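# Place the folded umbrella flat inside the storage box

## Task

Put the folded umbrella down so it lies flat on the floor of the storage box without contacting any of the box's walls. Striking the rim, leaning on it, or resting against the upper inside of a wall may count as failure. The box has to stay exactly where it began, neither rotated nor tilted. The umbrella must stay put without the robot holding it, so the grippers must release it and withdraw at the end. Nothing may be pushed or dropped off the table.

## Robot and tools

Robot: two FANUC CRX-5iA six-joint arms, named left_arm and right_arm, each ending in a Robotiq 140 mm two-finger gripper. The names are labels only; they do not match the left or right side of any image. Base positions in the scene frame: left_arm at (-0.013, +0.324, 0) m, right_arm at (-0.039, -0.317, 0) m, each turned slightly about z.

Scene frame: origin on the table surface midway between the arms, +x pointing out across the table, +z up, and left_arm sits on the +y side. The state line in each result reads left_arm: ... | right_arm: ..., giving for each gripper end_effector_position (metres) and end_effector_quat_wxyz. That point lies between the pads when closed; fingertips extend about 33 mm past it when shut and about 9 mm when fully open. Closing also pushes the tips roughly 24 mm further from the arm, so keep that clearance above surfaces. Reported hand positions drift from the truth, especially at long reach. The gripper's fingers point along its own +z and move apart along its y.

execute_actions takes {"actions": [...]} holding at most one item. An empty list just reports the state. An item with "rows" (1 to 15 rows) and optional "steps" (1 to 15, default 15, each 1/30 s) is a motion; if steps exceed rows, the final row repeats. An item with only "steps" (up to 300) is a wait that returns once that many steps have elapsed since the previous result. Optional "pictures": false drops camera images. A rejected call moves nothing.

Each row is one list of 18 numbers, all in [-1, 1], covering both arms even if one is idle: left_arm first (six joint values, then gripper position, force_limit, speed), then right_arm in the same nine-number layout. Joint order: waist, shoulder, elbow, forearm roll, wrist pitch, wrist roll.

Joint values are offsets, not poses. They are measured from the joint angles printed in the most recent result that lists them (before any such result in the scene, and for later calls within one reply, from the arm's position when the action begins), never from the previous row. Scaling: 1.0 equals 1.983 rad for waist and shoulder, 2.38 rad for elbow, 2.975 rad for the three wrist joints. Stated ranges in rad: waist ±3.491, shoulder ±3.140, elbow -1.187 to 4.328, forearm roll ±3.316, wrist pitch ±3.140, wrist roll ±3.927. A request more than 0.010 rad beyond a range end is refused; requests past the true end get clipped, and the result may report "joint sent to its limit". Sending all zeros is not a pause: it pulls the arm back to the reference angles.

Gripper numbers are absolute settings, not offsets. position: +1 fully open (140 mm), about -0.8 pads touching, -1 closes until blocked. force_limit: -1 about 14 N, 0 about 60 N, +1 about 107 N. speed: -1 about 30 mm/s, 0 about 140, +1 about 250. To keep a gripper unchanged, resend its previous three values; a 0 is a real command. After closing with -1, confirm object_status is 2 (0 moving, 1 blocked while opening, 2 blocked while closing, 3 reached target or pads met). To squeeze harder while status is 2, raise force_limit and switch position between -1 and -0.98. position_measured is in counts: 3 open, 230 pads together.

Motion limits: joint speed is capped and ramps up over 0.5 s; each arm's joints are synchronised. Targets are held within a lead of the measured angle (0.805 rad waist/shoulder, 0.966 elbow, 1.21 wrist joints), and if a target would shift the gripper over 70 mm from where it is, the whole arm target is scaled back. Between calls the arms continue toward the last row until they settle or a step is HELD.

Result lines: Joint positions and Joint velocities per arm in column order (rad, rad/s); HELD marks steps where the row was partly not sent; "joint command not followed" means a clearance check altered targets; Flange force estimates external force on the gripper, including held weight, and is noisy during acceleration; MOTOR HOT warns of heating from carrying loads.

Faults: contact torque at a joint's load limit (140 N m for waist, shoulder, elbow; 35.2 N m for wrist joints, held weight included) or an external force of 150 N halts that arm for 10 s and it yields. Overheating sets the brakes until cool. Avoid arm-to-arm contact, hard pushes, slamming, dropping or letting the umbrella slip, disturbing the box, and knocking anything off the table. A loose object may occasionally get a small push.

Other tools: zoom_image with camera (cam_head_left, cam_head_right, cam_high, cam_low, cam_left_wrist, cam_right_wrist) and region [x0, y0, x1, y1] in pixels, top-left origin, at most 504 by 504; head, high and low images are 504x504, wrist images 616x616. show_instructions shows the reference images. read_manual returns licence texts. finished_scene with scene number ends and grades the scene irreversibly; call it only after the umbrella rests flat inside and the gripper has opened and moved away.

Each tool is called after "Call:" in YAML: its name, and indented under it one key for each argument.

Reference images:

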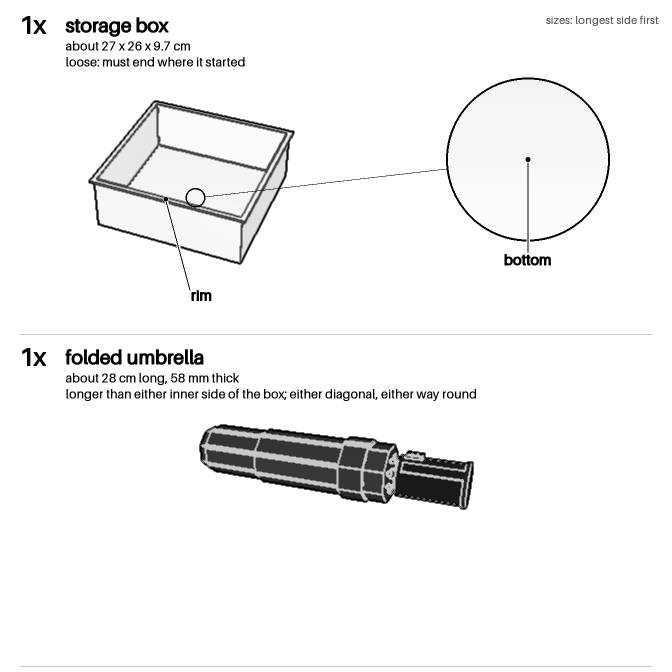

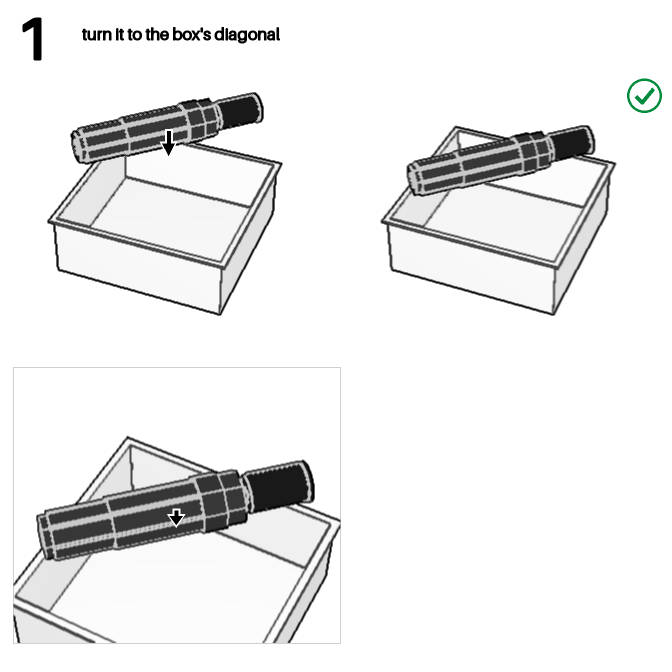

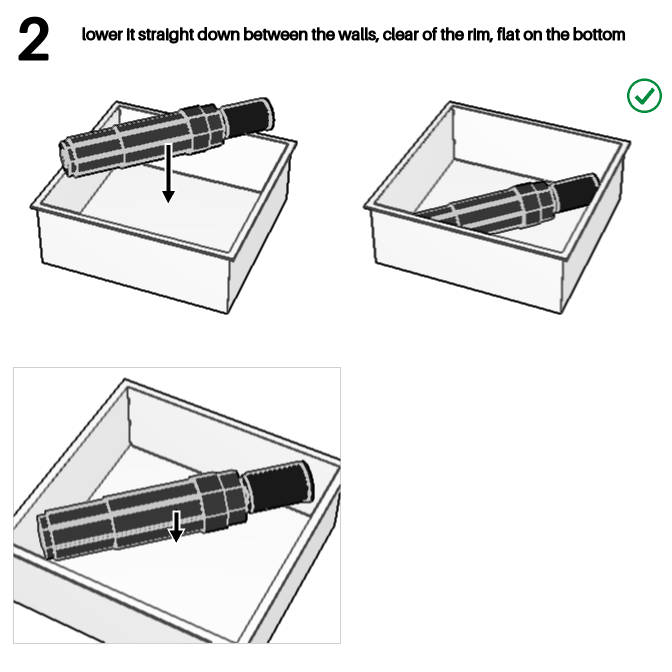

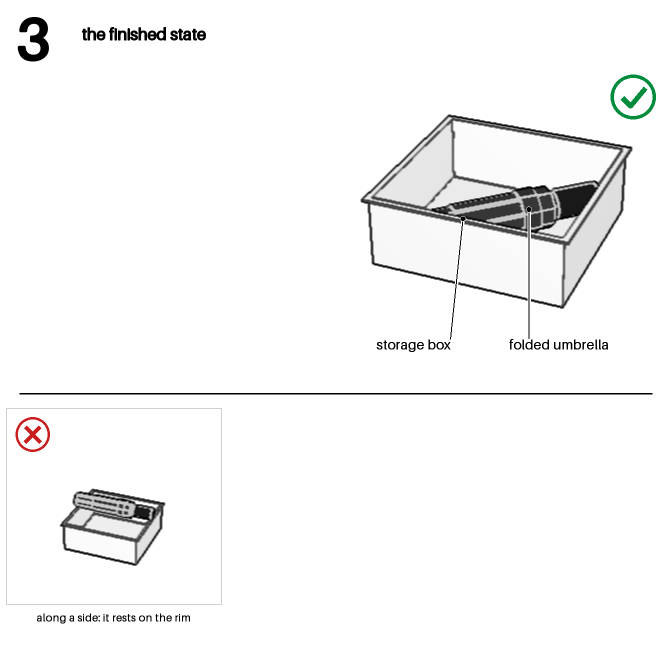

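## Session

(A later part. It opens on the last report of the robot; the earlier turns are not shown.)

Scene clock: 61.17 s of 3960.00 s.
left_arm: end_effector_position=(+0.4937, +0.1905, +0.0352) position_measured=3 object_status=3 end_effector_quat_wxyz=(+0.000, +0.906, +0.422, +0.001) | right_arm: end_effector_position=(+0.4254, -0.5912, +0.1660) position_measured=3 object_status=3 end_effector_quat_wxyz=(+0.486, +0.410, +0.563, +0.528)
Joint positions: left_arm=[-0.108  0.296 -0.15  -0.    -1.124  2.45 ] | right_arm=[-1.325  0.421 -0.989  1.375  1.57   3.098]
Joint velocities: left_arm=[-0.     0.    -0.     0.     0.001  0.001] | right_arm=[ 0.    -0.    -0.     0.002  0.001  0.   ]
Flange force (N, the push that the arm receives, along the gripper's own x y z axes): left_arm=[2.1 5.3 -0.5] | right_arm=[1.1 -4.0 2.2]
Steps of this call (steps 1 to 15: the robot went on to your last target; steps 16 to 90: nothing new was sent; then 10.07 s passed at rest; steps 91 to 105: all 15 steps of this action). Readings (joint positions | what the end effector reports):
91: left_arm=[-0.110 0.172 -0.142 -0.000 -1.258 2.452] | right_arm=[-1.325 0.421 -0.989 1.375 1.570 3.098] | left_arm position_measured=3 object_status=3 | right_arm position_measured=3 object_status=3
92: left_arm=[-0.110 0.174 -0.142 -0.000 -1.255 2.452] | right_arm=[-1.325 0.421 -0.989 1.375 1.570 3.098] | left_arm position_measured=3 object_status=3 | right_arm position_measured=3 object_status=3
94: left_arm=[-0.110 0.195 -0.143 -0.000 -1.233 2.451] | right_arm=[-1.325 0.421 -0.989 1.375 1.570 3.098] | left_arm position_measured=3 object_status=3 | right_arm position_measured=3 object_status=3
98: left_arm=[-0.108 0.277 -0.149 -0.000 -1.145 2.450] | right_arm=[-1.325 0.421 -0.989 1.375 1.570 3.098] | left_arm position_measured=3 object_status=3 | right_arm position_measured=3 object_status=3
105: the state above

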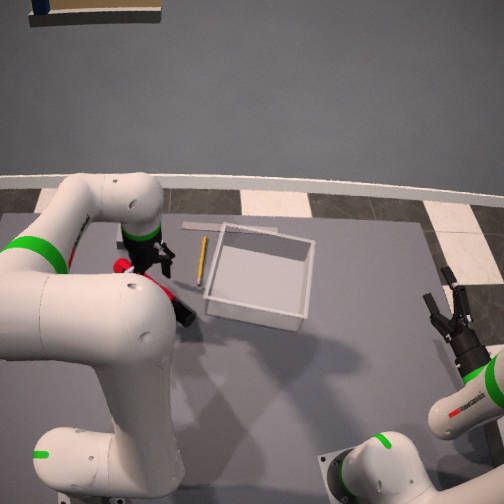

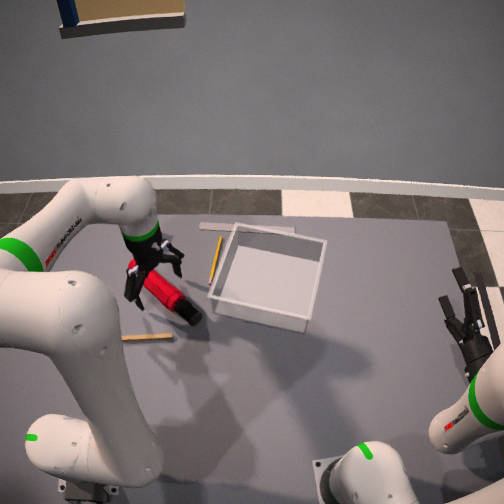

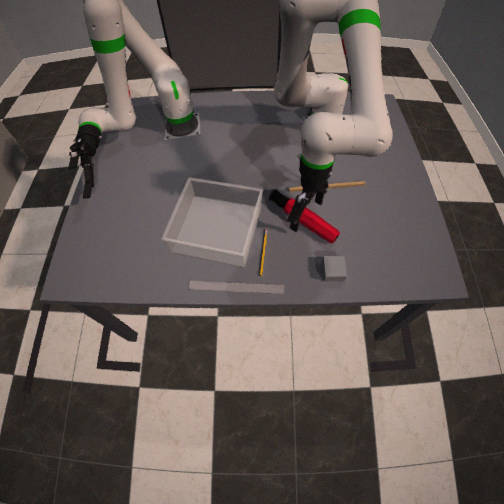

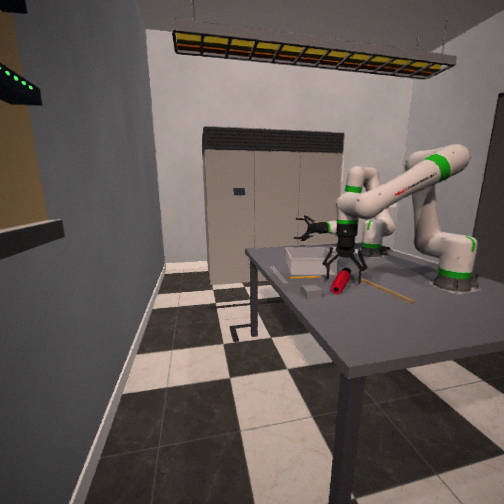

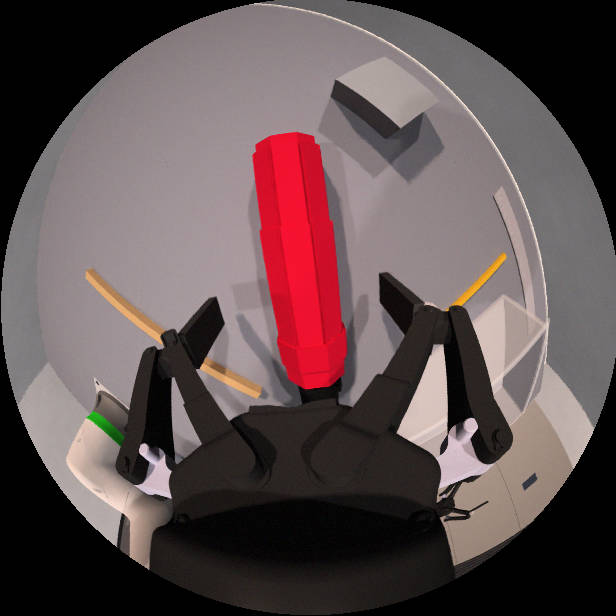

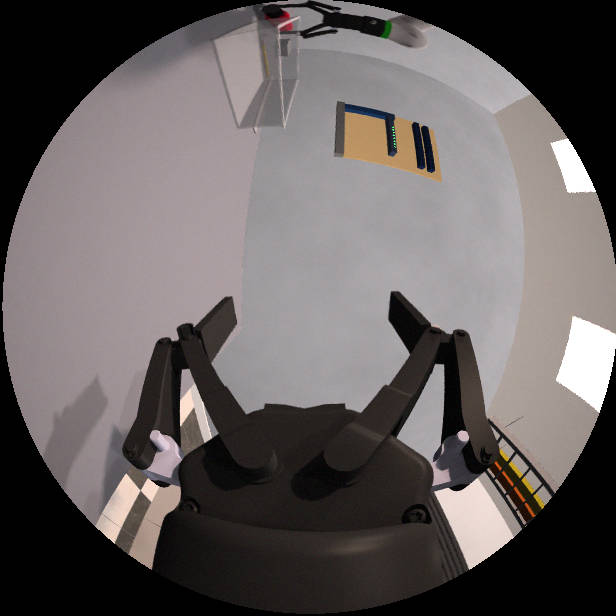

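Call:
execute_actions:
  actions:
    - {"rows":[[0,0,0,0,0,0,-1,0,0,0,0,0,0,0,0,1,0,0]],"steps":15}

Call:
execute_actions:
  actions:
    - {"steps":10}

Scene clock: 64.73 s of 3960.00 s.
left_arm: end_effector_position=(+0.4938, +0.1905, +0.0353) position_measured=104 object_status=0 end_effector_quat_wxyz=(+0.000, +0.906, +0.422, +0.001) | right_arm: end_effector_position=(+0.4254, -0.5912, +0.1660) position_measured=3 object_status=3 end_effector_quat_wxyz=(+0.486, +0.410, +0.563, +0.528)
Joint positions: left_arm=[-0.108  0.296 -0.15  -0.    -1.124  2.45 ] | right_arm=[-1.325  0.421 -0.989  1.375  1.57   3.098]
Joint velocities: left_arm=[-0.     0.001 -0.     0.    -0.    -0.001] | right_arm=[-0.     0.    -0.    -0.001 -0.001  0.001]
Flange force (N, the push that the arm receives, along the gripper's own x y z axes): left_arm=[1.3 3.5 -0.8] | right_arm=[1.9 -4.3 2.4]
Steps of this call (steps 1 to 15: the robot went on to your last target; steps 16 to 90: nothing new was sent; then 0.07 s passed at rest; steps 91 to 105: all 15 steps of this action). Readings (joint positions | what the end effector reports):
91: left_arm=[-0.108 0.296 -0.150 -0.000 -1.124 2.450] | right_arm=[-1.325 0.421 -0.989 1.375 1.570 3.098] | left_arm position_measured=3 object_status=0 | right_arm position_measured=3 object_status=3
92: left_arm=[-0.108 0.296 -0.150 -0.000 -1.124 2.450] | right_arm=[-1.325 0.421 -0.989 1.375 1.570 3.098] | left_arm position_measured=5 object_status=0 | right_arm position_measured=3 object_status=3
94: left_arm=[-0.108 0.296 -0.150 -0.000 -1.124 2.450] | right_arm=[-1.325 0.421 -0.989 1.375 1.570 3.098] | left_arm position_measured=20 object_status=0 | right_arm position_measured=3 object_status=3
98: left_arm=[-0.108 0.296 -0.150 -0.000 -1.124 2.450] | right_arm=[-1.325 0.421 -0.989 1.375 1.570 3.098] | left_arm position_measured=51 object_status=0 | right_arm position_measured=3 object_status=3
105: the state above

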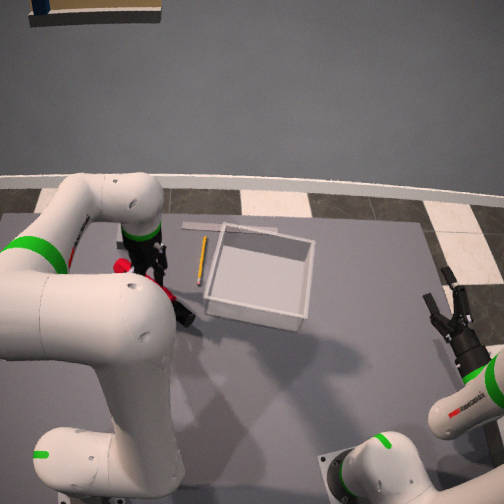

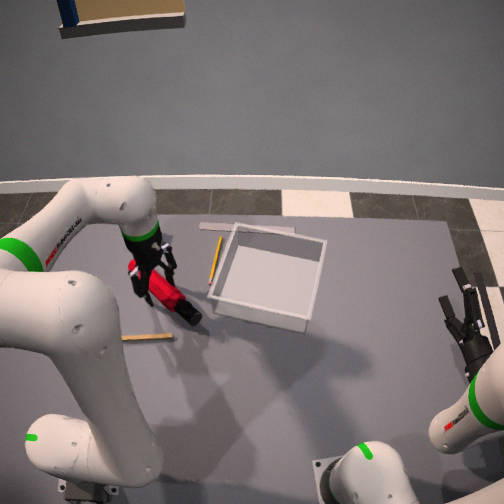

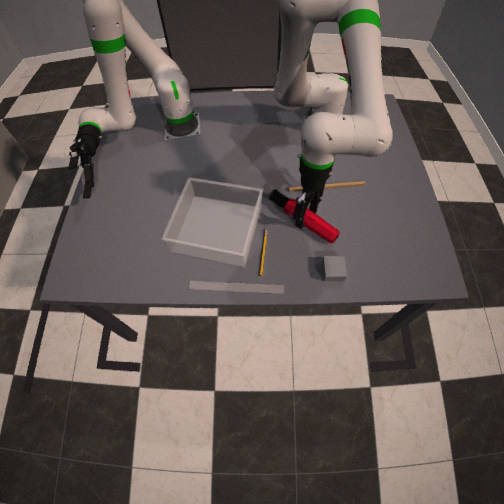

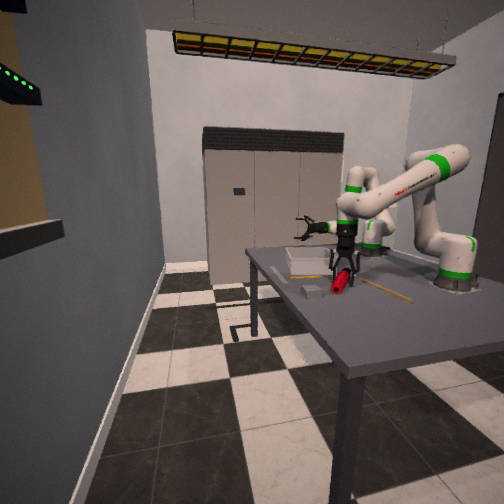

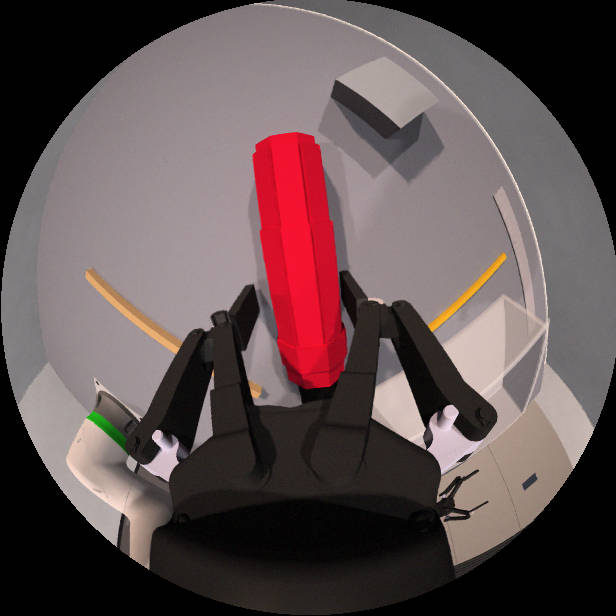

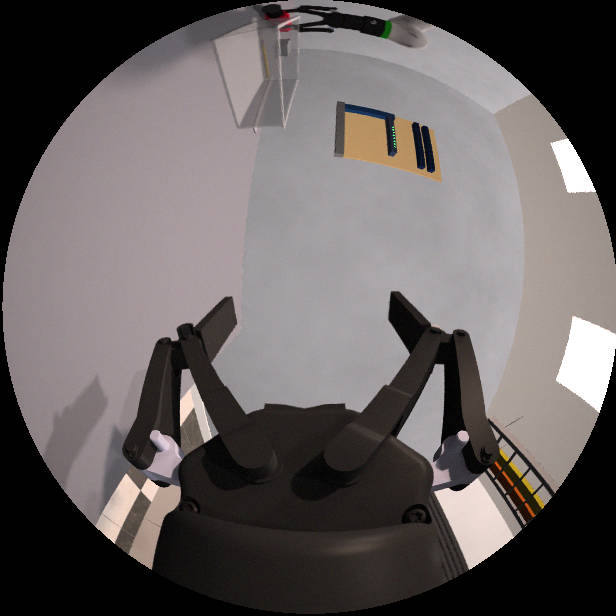

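Scene clock: 65.07 s of 3960.00 s.
left_arm: end_effector_position=(+0.4938, +0.1905, +0.0353) position_measured=168 object_status=0 end_effector_quat_wxyz=(+0.000, +0.906, +0.422, +0.001) | right_arm: end_effector_position=(+0.4254, -0.5912, +0.1660) position_measured=3 object_status=3 end_effector_quat_wxyz=(+0.486, +0.410, +0.563, +0.528)
Joint positions: left_arm=[-0.108  0.296 -0.15  -0.    -1.124  2.45 ] | right_arm=[-1.325  0.421 -0.989  1.375  1.57   3.098]
Joint velocities: left_arm=[ 0.001 -0.     0.     0.     0.    -0.001] | right_arm=[0.    0.    0.    0.001 0.    0.   ]
Flange force (N, the push that the arm receives, along the gripper's own x y z axes): left_arm=[1.7 3.6 -13.6] | right_arm=[1.2 -4.6 0.2]
Steps of this call (steps 1 to 10: the robot went on to your last target). Readings (joint positions | what the end effector reports):
1: left_arm=[-0.108 0.296 -0.150 -0.000 -1.124 2.450] | right_arm=[-1.325 0.421 -0.989 1.375 1.570 3.098] | left_arm position_measured=112 object_status=0 | right_arm position_measured=3 object_status=3
2: left_arm=[-0.108 0.296 -0.150 -0.000 -1.124 2.450] | right_arm=[-1.325 0.421 -0.989 1.375 1.570 3.098] | left_arm position_measured=119 object_status=0 | right_arm position_measured=3 object_status=3
4: left_arm=[-0.108 0.296 -0.150 -0.000 -1.124 2.450] | right_arm=[-1.325 0.421 -0.989 1.375 1.570 3.098] | left_arm position_measured=134 object_status=0 | right_arm position_measured=3 object_status=3
8: left_arm=[-0.108 0.296 -0.150 -0.000 -1.124 2.450] | right_arm=[-1.325 0.421 -0.989 1.375 1.570 3.098] | left_arm position_measured=164 object_status=0 | right_arm position_measured=3 object_status=3
10: the state above

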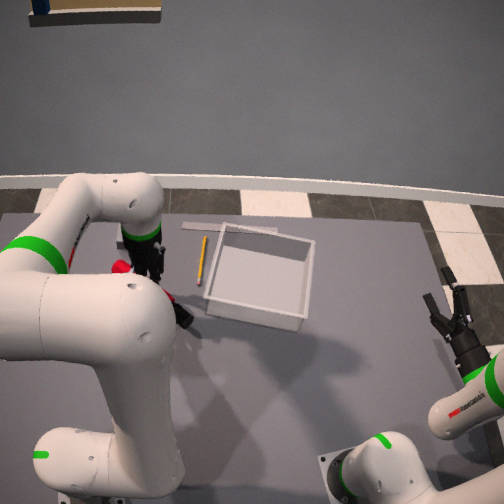

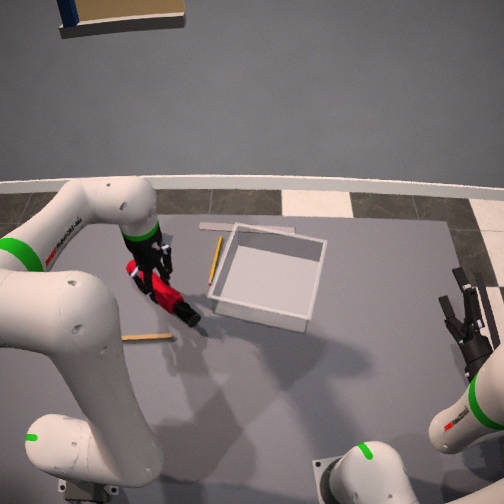

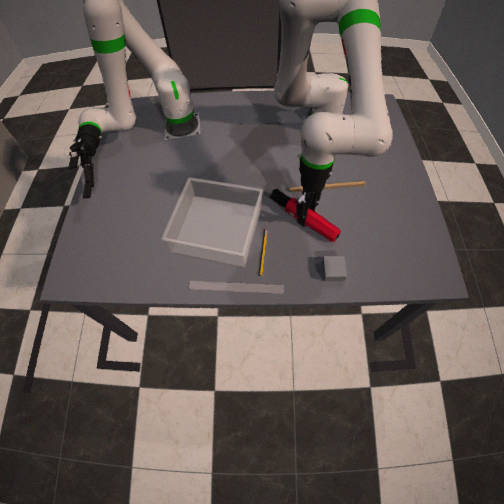

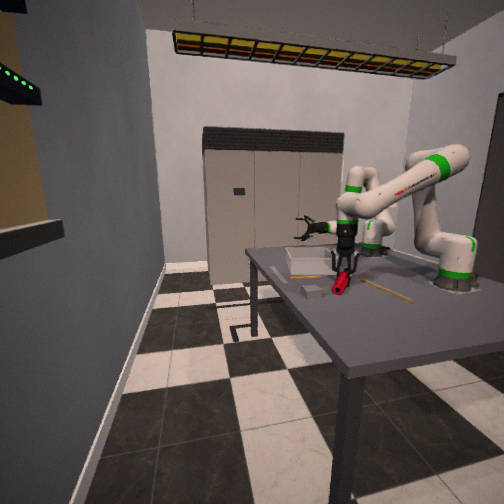

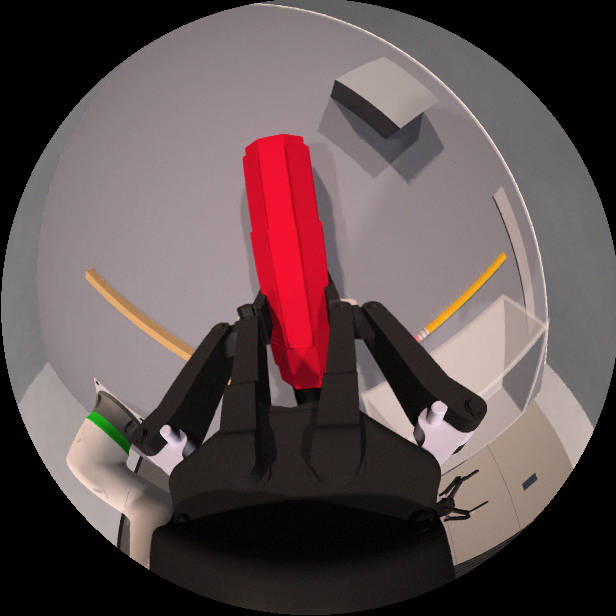

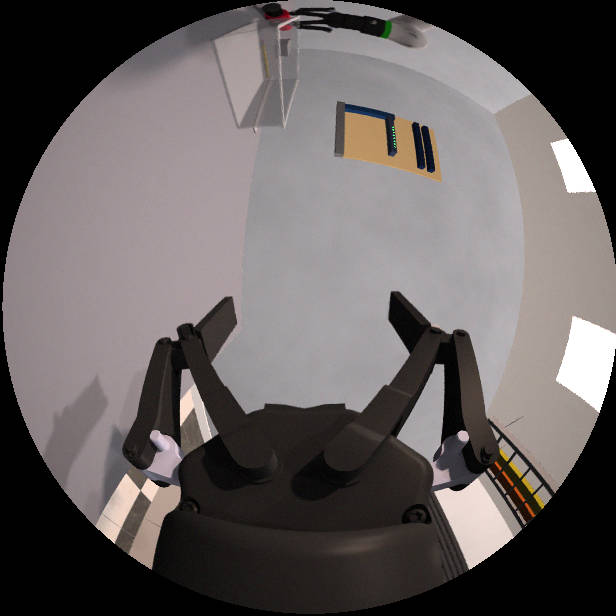

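Call:
execute_actions:
  actions:
    - {"rows":[[0,0,0,0,0,0,-0.98,0,0,0,0,0,0,0,0,1,0,0]],"steps":8}
  pictures: false

Scene clock: 68.77 s of 3960.00 s.
left_arm: end_effector_position=(+0.4937, +0.1905, +0.0352) position_measured=168 object_status=2 end_effector_quat_wxyz=(+0.000, +0.906, +0.422, +0.001) | right_arm: end_effector_position=(+0.4254, -0.5912, +0.1660) position_measured=3 object_status=3 end_effector_quat_wxyz=(+0.486, +0.410, +0.563, +0.528)
Joint positions: left_arm=[-0.108  0.296 -0.15  -0.    -1.124  2.45 ] | right_arm=[-1.325  0.421 -0.989  1.375  1.57   3.098]
Joint velocities: left_arm=[-0.     0.001 -0.    -0.001  0.    -0.001] | right_arm=[ 0.001 -0.001  0.     0.    -0.    -0.   ]
Flange force (N, the push that the arm receives, along the gripper's own x y z axes): left_arm=[2.6 4.1 -14.5] | right_arm=[0.6 -4.7 0.5]
Steps of this call (steps 1 to 15: the robot went on to your last target; steps 16 to 90: nothing new was sent; then 0.43 s passed at rest; steps 91 to 98: all 8 steps of this action). Readings (joint positions | what the end effector reports):
91: left_arm=[-0.108 0.296 -0.150 -0.000 -1.124 2.450] | right_arm=[-1.325 0.421 -0.989 1.375 1.570 3.098] | left_arm position_measured=168 object_status=0 | right_arm position_measured=3 object_status=3
92: left_arm=[-0.108 0.296 -0.150 -0.000 -1.124 2.450] | right_arm=[-1.325 0.421 -0.989 1.375 1.570 3.098] | left_arm position_measured=168 object_status=0 | right_arm position_measured=3 object_status=3
94: left_arm=[-0.108 0.296 -0.150 -0.000 -1.124 2.450] | right_arm=[-1.325 0.421 -0.989 1.375 1.570 3.098] | left_arm position_measured=168 object_status=0 | right_arm position_measured=3 object_status=3
98: the state above

Call:
execute_actions:
  actions:
    - {"rows":[[0,-0.0494,0.0969,0,-0.1106,0,-0.98,0,0,0,0,0,0,0,0,1,0,0]],"steps":15}

Scene clock: 72.97 s of 3960.00 s.
left_arm: end_effector_position=(+0.4939, +0.1905, +0.1792) position_measured=168 object_status=2 end_effector_quat_wxyz=(+0.000, +0.906, +0.422, +0.000) | right_arm: end_effector_position=(+0.4254, -0.5912, +0.1660) position_measured=3 object_status=3 end_effector_quat_wxyz=(+0.486, +0.410, +0.563, +0.528)
Joint positions: left_arm=[-0.108  0.199  0.079 -0.    -1.451  2.45 ] | right_arm=[-1.325  0.421 -0.989  1.375  1.57   3.098]
Joint velocities: left_arm=[-0.    -0.029  0.07   0.    -0.104  0.001] | right_arm=[ 0.     0.001  0.     0.001 -0.001  0.   ]
Flange force (N, the push that the arm receives, along the gripper's own x y z axes): left_arm=[-2.6 -2.7 -18.6] | right_arm=[0.6 -4.4 1.8]
Steps of this call (steps 1 to 15: the robot went on to your last target; steps 16 to 90: nothing new was sent; then 0.70 s passed at rest; steps 91 to 105: all 15 steps of this action). Readings (joint positions | what the end effector reports):
91: left_arm=[-0.108 0.296 -0.150 -0.000 -1.124 2.450] | right_arm=[-1.325 0.421 -0.989 1.375 1.570 3.098] | left_arm position_measured=168 object_status=2 | right_arm position_measured=3 object_status=3
92: left_arm=[-0.108 0.295 -0.147 -0.000 -1.127 2.450] | right_arm=[-1.325 0.421 -0.989 1.375 1.570 3.098] | left_arm position_measured=168 object_status=2 | right_arm position_measured=3 object_status=3
94: left_arm=[-0.108 0.286 -0.126 -0.001 -1.158 2.450] | right_arm=[-1.325 0.421 -0.989 1.375 1.570 3.098] | left_arm position_measured=168 object_status=2 | right_arm position_measured=3 object_status=3
98: left_arm=[-0.108 0.247 -0.034 -0.001 -1.289 2.450] | right_arm=[-1.325 0.421 -0.989 1.375 1.570 3.098] | left_arm position_measured=168 object_status=2 | right_arm position_measured=3 object_status=3
105: the state above

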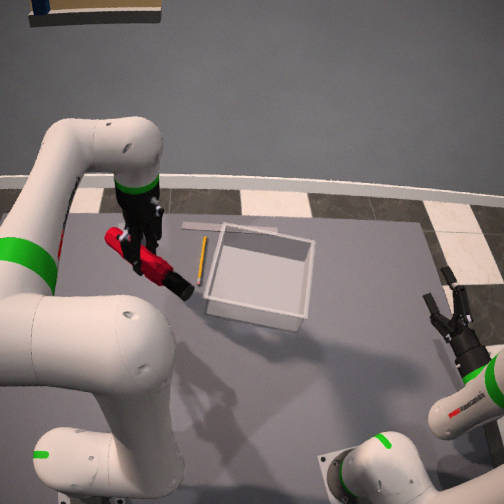

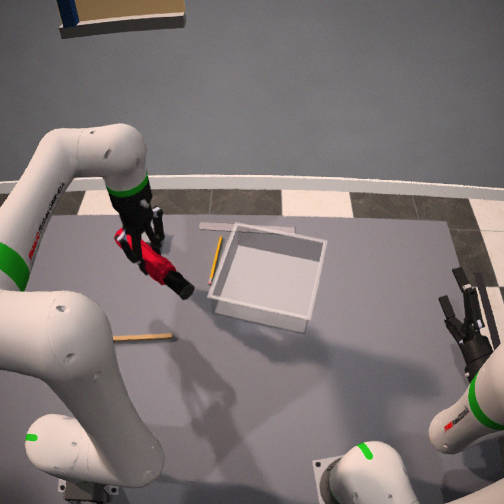

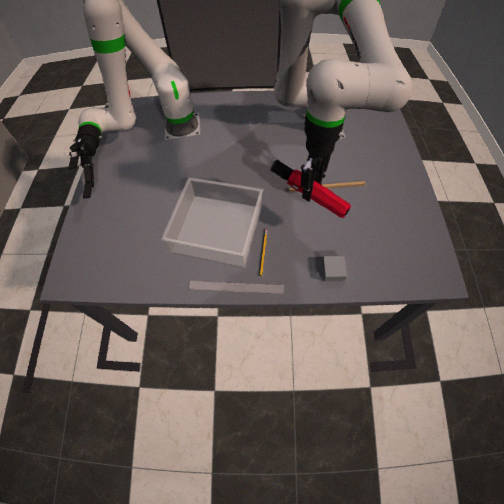

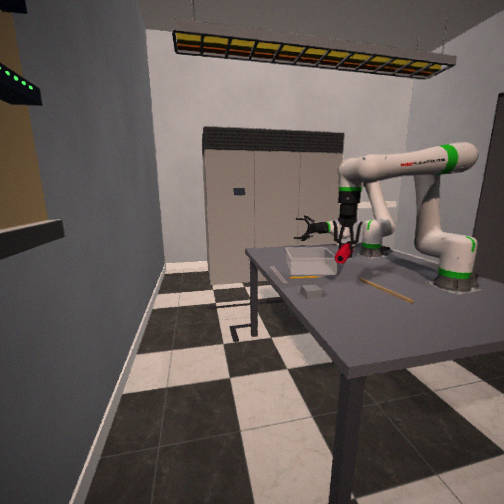

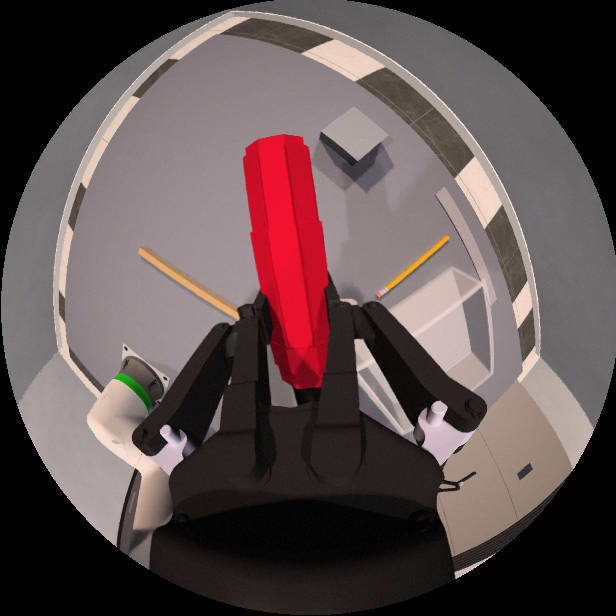

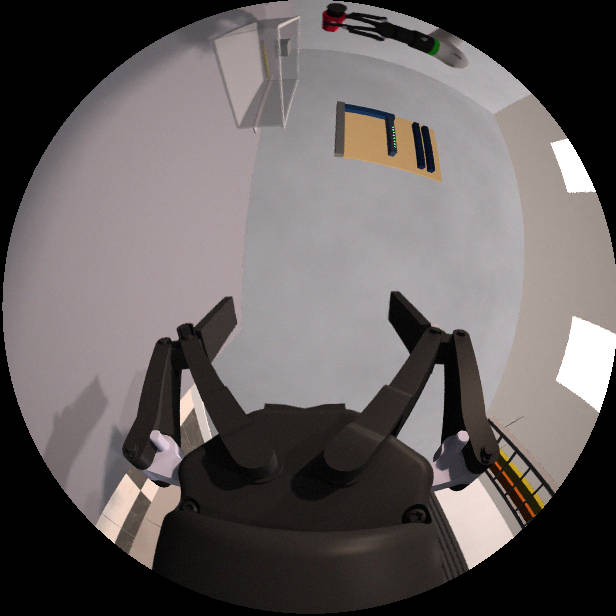

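Call:
execute_actions:
  actions:
    - {"rows":[[-0.2496,0.2693,0.3200,0,-0.0765,0.0783,-0.98,0,0,0,0,0,0,0,0,1,0,0]],"steps":15}
  pictures: false

Call:
execute_actions:
  actions:
    - {"steps":15}

Scene clock: 84.10 s of 3960.00 s.
left_arm: end_effector_position=(+0.5474, +0.0510, +0.1929) position_measured=168 object_status=2 end_effector_quat_wxyz=(+0.000, +0.931, +0.365, +0.001) | right_arm: end_effector_position=(+0.4254, -0.5912, +0.1660) position_measured=3 object_status=3 end_effector_quat_wxyz=(+0.486, +0.410, +0.563, +0.528)
Joint positions: left_arm=[-0.344  0.453  0.444 -0.001 -1.561  2.561] | right_arm=[-1.325  0.421 -0.989  1.375  1.57   3.098]
Joint velocities: left_arm=[-0.582  0.627  0.893  0.001 -0.262  0.27 ] | right_arm=[ 0.    -0.     0.     0.002  0.001 -0.   ]
Flange force (N, the push that the arm receives, along the gripper's own x y z axes): left_arm=[-0.8 -2.6 1.9] | right_arm=[0.0 -5.4 1.1]
Steps of this call (steps 1 to 15: the robot went on to your last target; steps 16 to 90: nothing new was sent; then 7.63 s passed at rest; steps 91 to 105: all 15 steps of this action). Readings (joint positions | what the end effector reports):
91: left_arm=[-0.108 0.198 0.081 -0.000 -1.453 2.450] | right_arm=[-1.325 0.421 -0.989 1.375 1.570 3.098] | left_arm position_measured=168 object_status=2 | right_arm position_measured=3 object_status=3
92: left_arm=[-0.109 0.200 0.084 -0.001 -1.454 2.450] | right_arm=[-1.325 0.421 -0.989 1.375 1.570 3.098] | left_arm position_measured=168 object_status=2 | right_arm position_measured=3 object_status=3
94: left_arm=[-0.125 0.217 0.109 -0.001 -1.461 2.458] | right_arm=[-1.325 0.421 -0.989 1.375 1.570 3.098] | left_arm position_measured=168 object_status=2 | right_arm position_measured=3 object_status=3
98: left_arm=[-0.204 0.302 0.229 -0.001 -1.497 2.495] | right_arm=[-1.325 0.421 -0.989 1.375 1.570 3.098] | left_arm position_measured=168 object_status=2 | right_arm position_measured=3 object_status=3
105: the state above

Scene clock: 84.60 s of 3960.00 s.
left_arm: end_effector_position=(+0.5402, -0.1258, +0.1799) position_measured=168 object_status=2 end_effector_quat_wxyz=(+0.000, +0.954, +0.301, +0.000) | right_arm: end_effector_position=(+0.4254, -0.5912, +0.1660) position_measured=3 object_status=3 end_effector_quat_wxyz=(+0.486, +0.410, +0.563, +0.528)
Joint positions: left_arm=[-0.6    0.73   0.836 -0.    -1.677  2.681] | right_arm=[-1.325  0.421 -0.989  1.375  1.57   3.098]
Joint velocities: left_arm=[-0.119  0.129  0.183  0.    -0.055  0.056] | right_arm=[ 0.     0.    -0.    -0.001 -0.001 -0.001]
Flange force (N, the push that the arm receives, along the gripper's own x y z axes): left_arm=[-14.5 32.0 2.3] | right_arm=[-0.3 -5.2 1.5]
Steps of this call (steps 1 to 15: the robot went on to your last target). Readings (joint positions | what the end effector reports):
1: left_arm=[-0.364 0.475 0.474 -0.001 -1.569 2.570] | right_arm=[-1.325 0.421 -0.989 1.375 1.570 3.098] | left_arm position_measured=168 object_status=2 | right_arm position_measured=3 object_status=3
2: left_arm=[-0.383 0.496 0.504 -0.001 -1.578 2.579] | right_arm=[-1.325 0.421 -0.989 1.375 1.570 3.098] | left_arm position_measured=168 object_status=2 | right_arm position_measured=3 object_status=3
4: left_arm=[-0.422 0.537 0.564 -0.001 -1.596 2.597] | right_arm=[-1.325 0.421 -0.989 1.375 1.570 3.098] | left_arm position_measured=168 object_status=2 | right_arm position_measured=3 object_status=3
8: left_arm=[-0.498 0.620 0.681 -0.001 -1.631 2.633] | right_arm=[-1.325 0.421 -0.989 1.375 1.570 3.098] | left_arm position_measured=168 object_status=2 | right_arm position_measured=3 object_status=3
15: the state above

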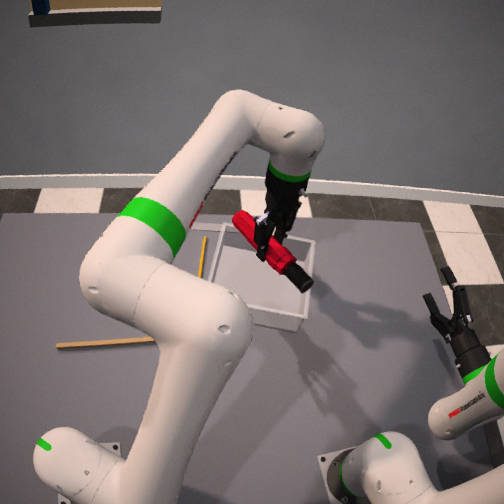

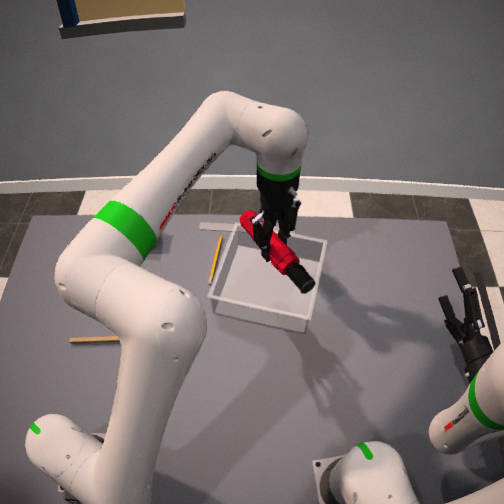

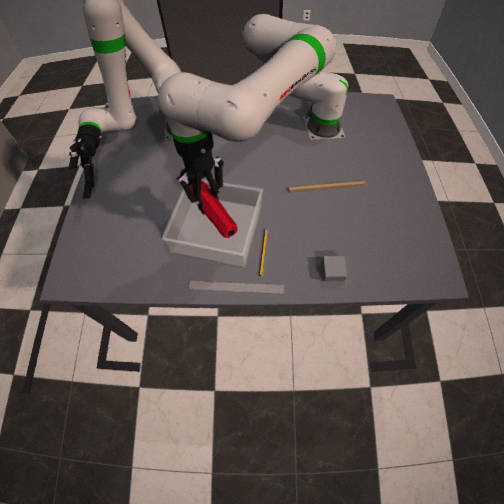

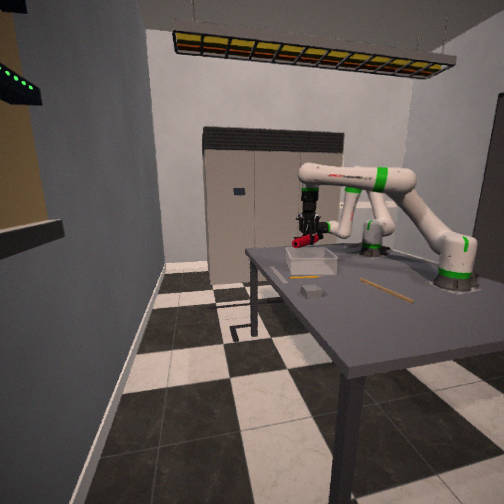

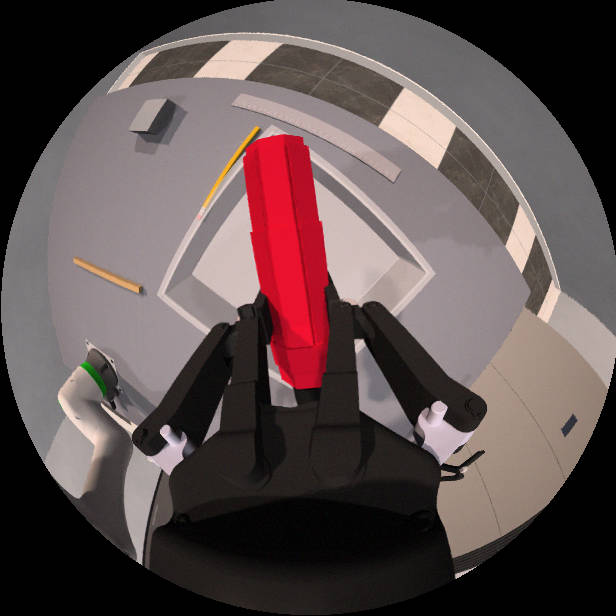

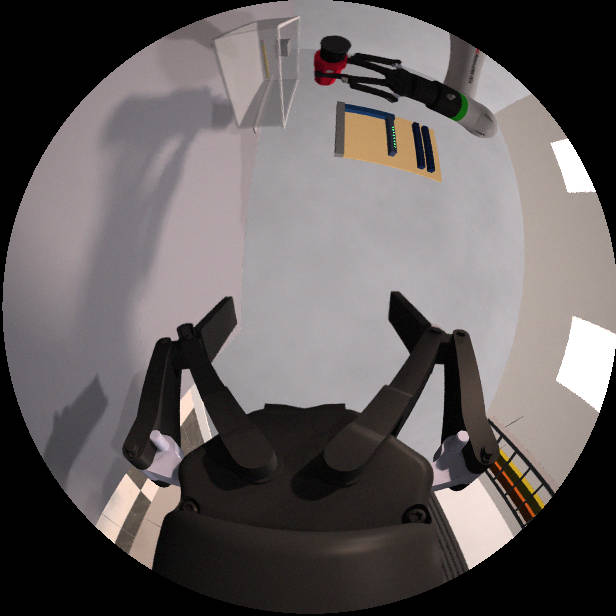

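Call:
execute_actions:
  actions:
    - {"rows":[[0.0102,0.0042,-0.0278,0,0.0251,-0.0072,-0.98,0,0,0,0,0,0,0,0,1,0,0]],"steps":15}

Call:
zoom_image:
  camera: "cam_head_right"
  region: [190,190,350,350]

Call:
zoom_image:
  camera: "cam_high"
  region: [140,150,290,300]

Scene clock: 103.20 s of 3960.00 s.
left_arm: end_effector_position=(+0.5534, -0.1167, +0.1456) position_measured=168 object_status=2 end_effector_quat_wxyz=(+0.000, +0.954, +0.301, +0.000) | right_arm: end_effector_position=(+0.4254, -0.5912, +0.1660) position_measured=3 object_status=3 end_effector_quat_wxyz=(+0.486, +0.410, +0.563, +0.528)
Joint positions: left_arm=[-0.58   0.738  0.77  -0.    -1.602  2.66 ] | right_arm=[-1.325  0.421 -0.989  1.375  1.57   3.098]
Joint velocities: left_arm=[-0.    -0.001 -0.001 -0.     0.    -0.001] | right_arm=[ 0.001  0.001 -0.     0.001 -0.001 -0.001]
Flange force (N, the push that the arm receives, along the gripper's own x y z axes): left_arm=[1.5 6.6 -0.4] | right_arm=[-0.9 -5.8 1.6]
Steps of this call (steps 1 to 15: the robot went on to your last target; steps 16 to 90: nothing new was sent; then 15.10 s passed at rest; steps 91 to 105: all 15 steps of this action). Readings (joint positions | what the end effector reports):
91: left_arm=[-0.603 0.733 0.841 -0.000 -1.678 2.683] | right_arm=[-1.325 0.421 -0.989 1.375 1.570 3.098] | left_arm position_measured=168 object_status=2 | right_arm position_measured=3 object_status=3
92: left_arm=[-0.603 0.733 0.839 -0.000 -1.676 2.683] | right_arm=[-1.325 0.421 -0.989 1.375 1.570 3.098] | left_arm position_measured=168 object_status=2 | right_arm position_measured=3 object_status=3
94: left_arm=[-0.595 0.734 0.814 -0.000 -1.649 2.674] | right_arm=[-1.325 0.421 -0.989 1.375 1.570 3.098] | left_arm position_measured=168 object_status=2 | right_arm position_measured=3 object_status=3
98: left_arm=[-0.580 0.738 0.771 -0.001 -1.603 2.660] | right_arm=[-1.325 0.421 -0.989 1.375 1.570 3.098] | left_arm position_measured=168 object_status=2 | right_arm position_measured=3 object_status=3
105: the state above

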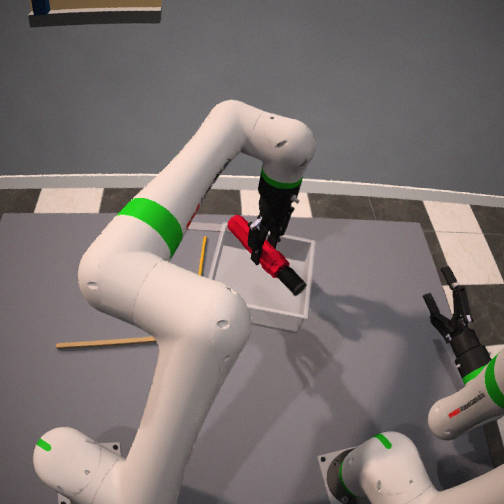

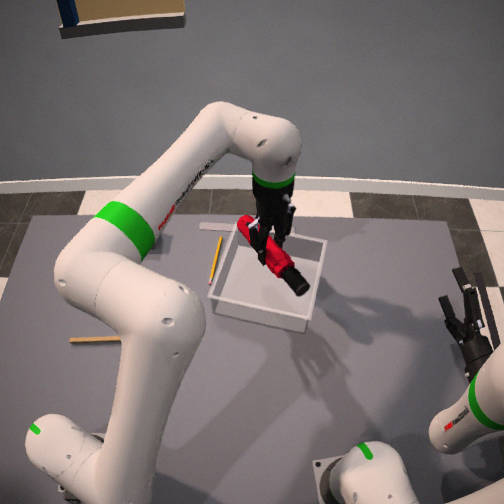

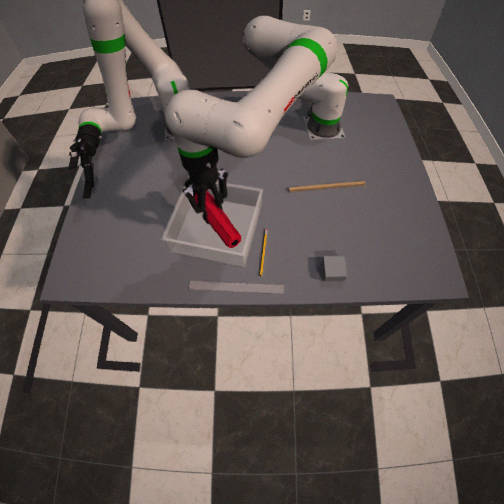

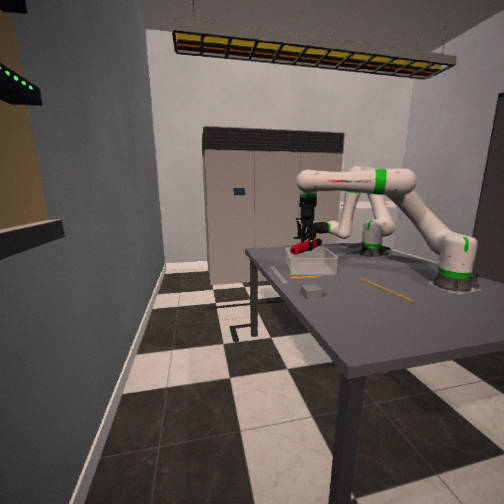

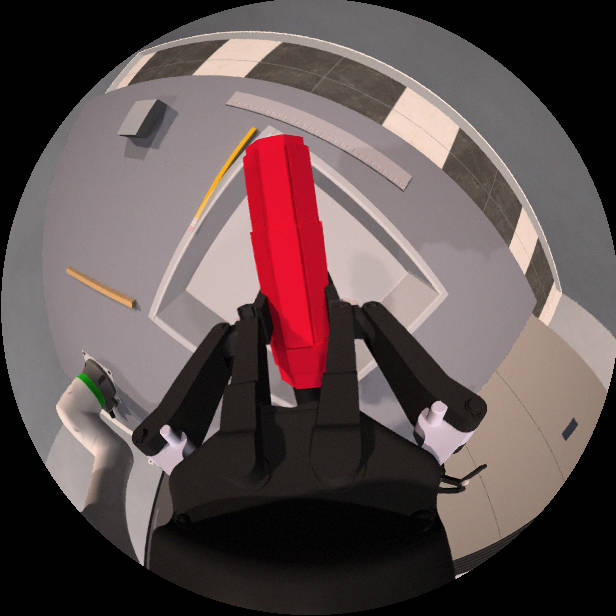

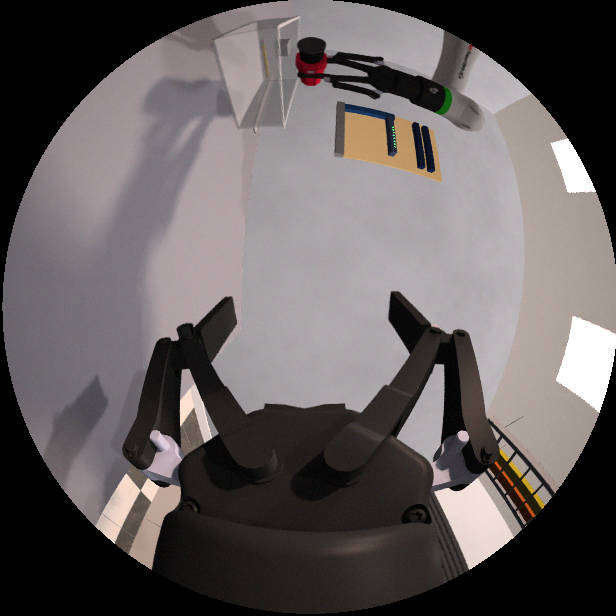

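Region (190, 190, 350, 350) of cam_head_right's 504x504 image, scaled by 3.150, with more detail than that image has.

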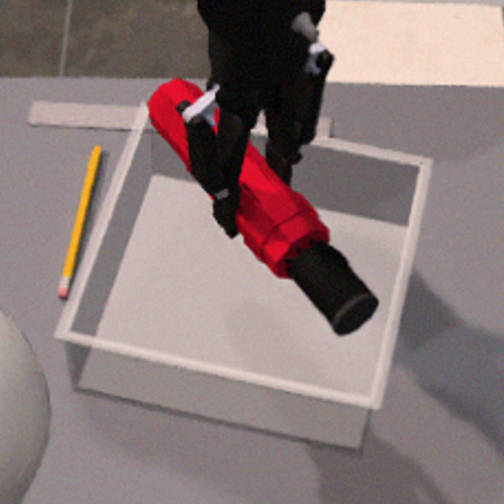

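Region (140, 150, 290, 300) of cam_high's 504x504 image, scaled by 3.360, with more detail than that image has.

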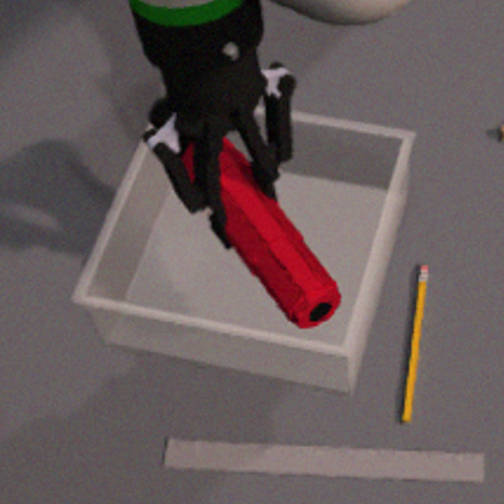

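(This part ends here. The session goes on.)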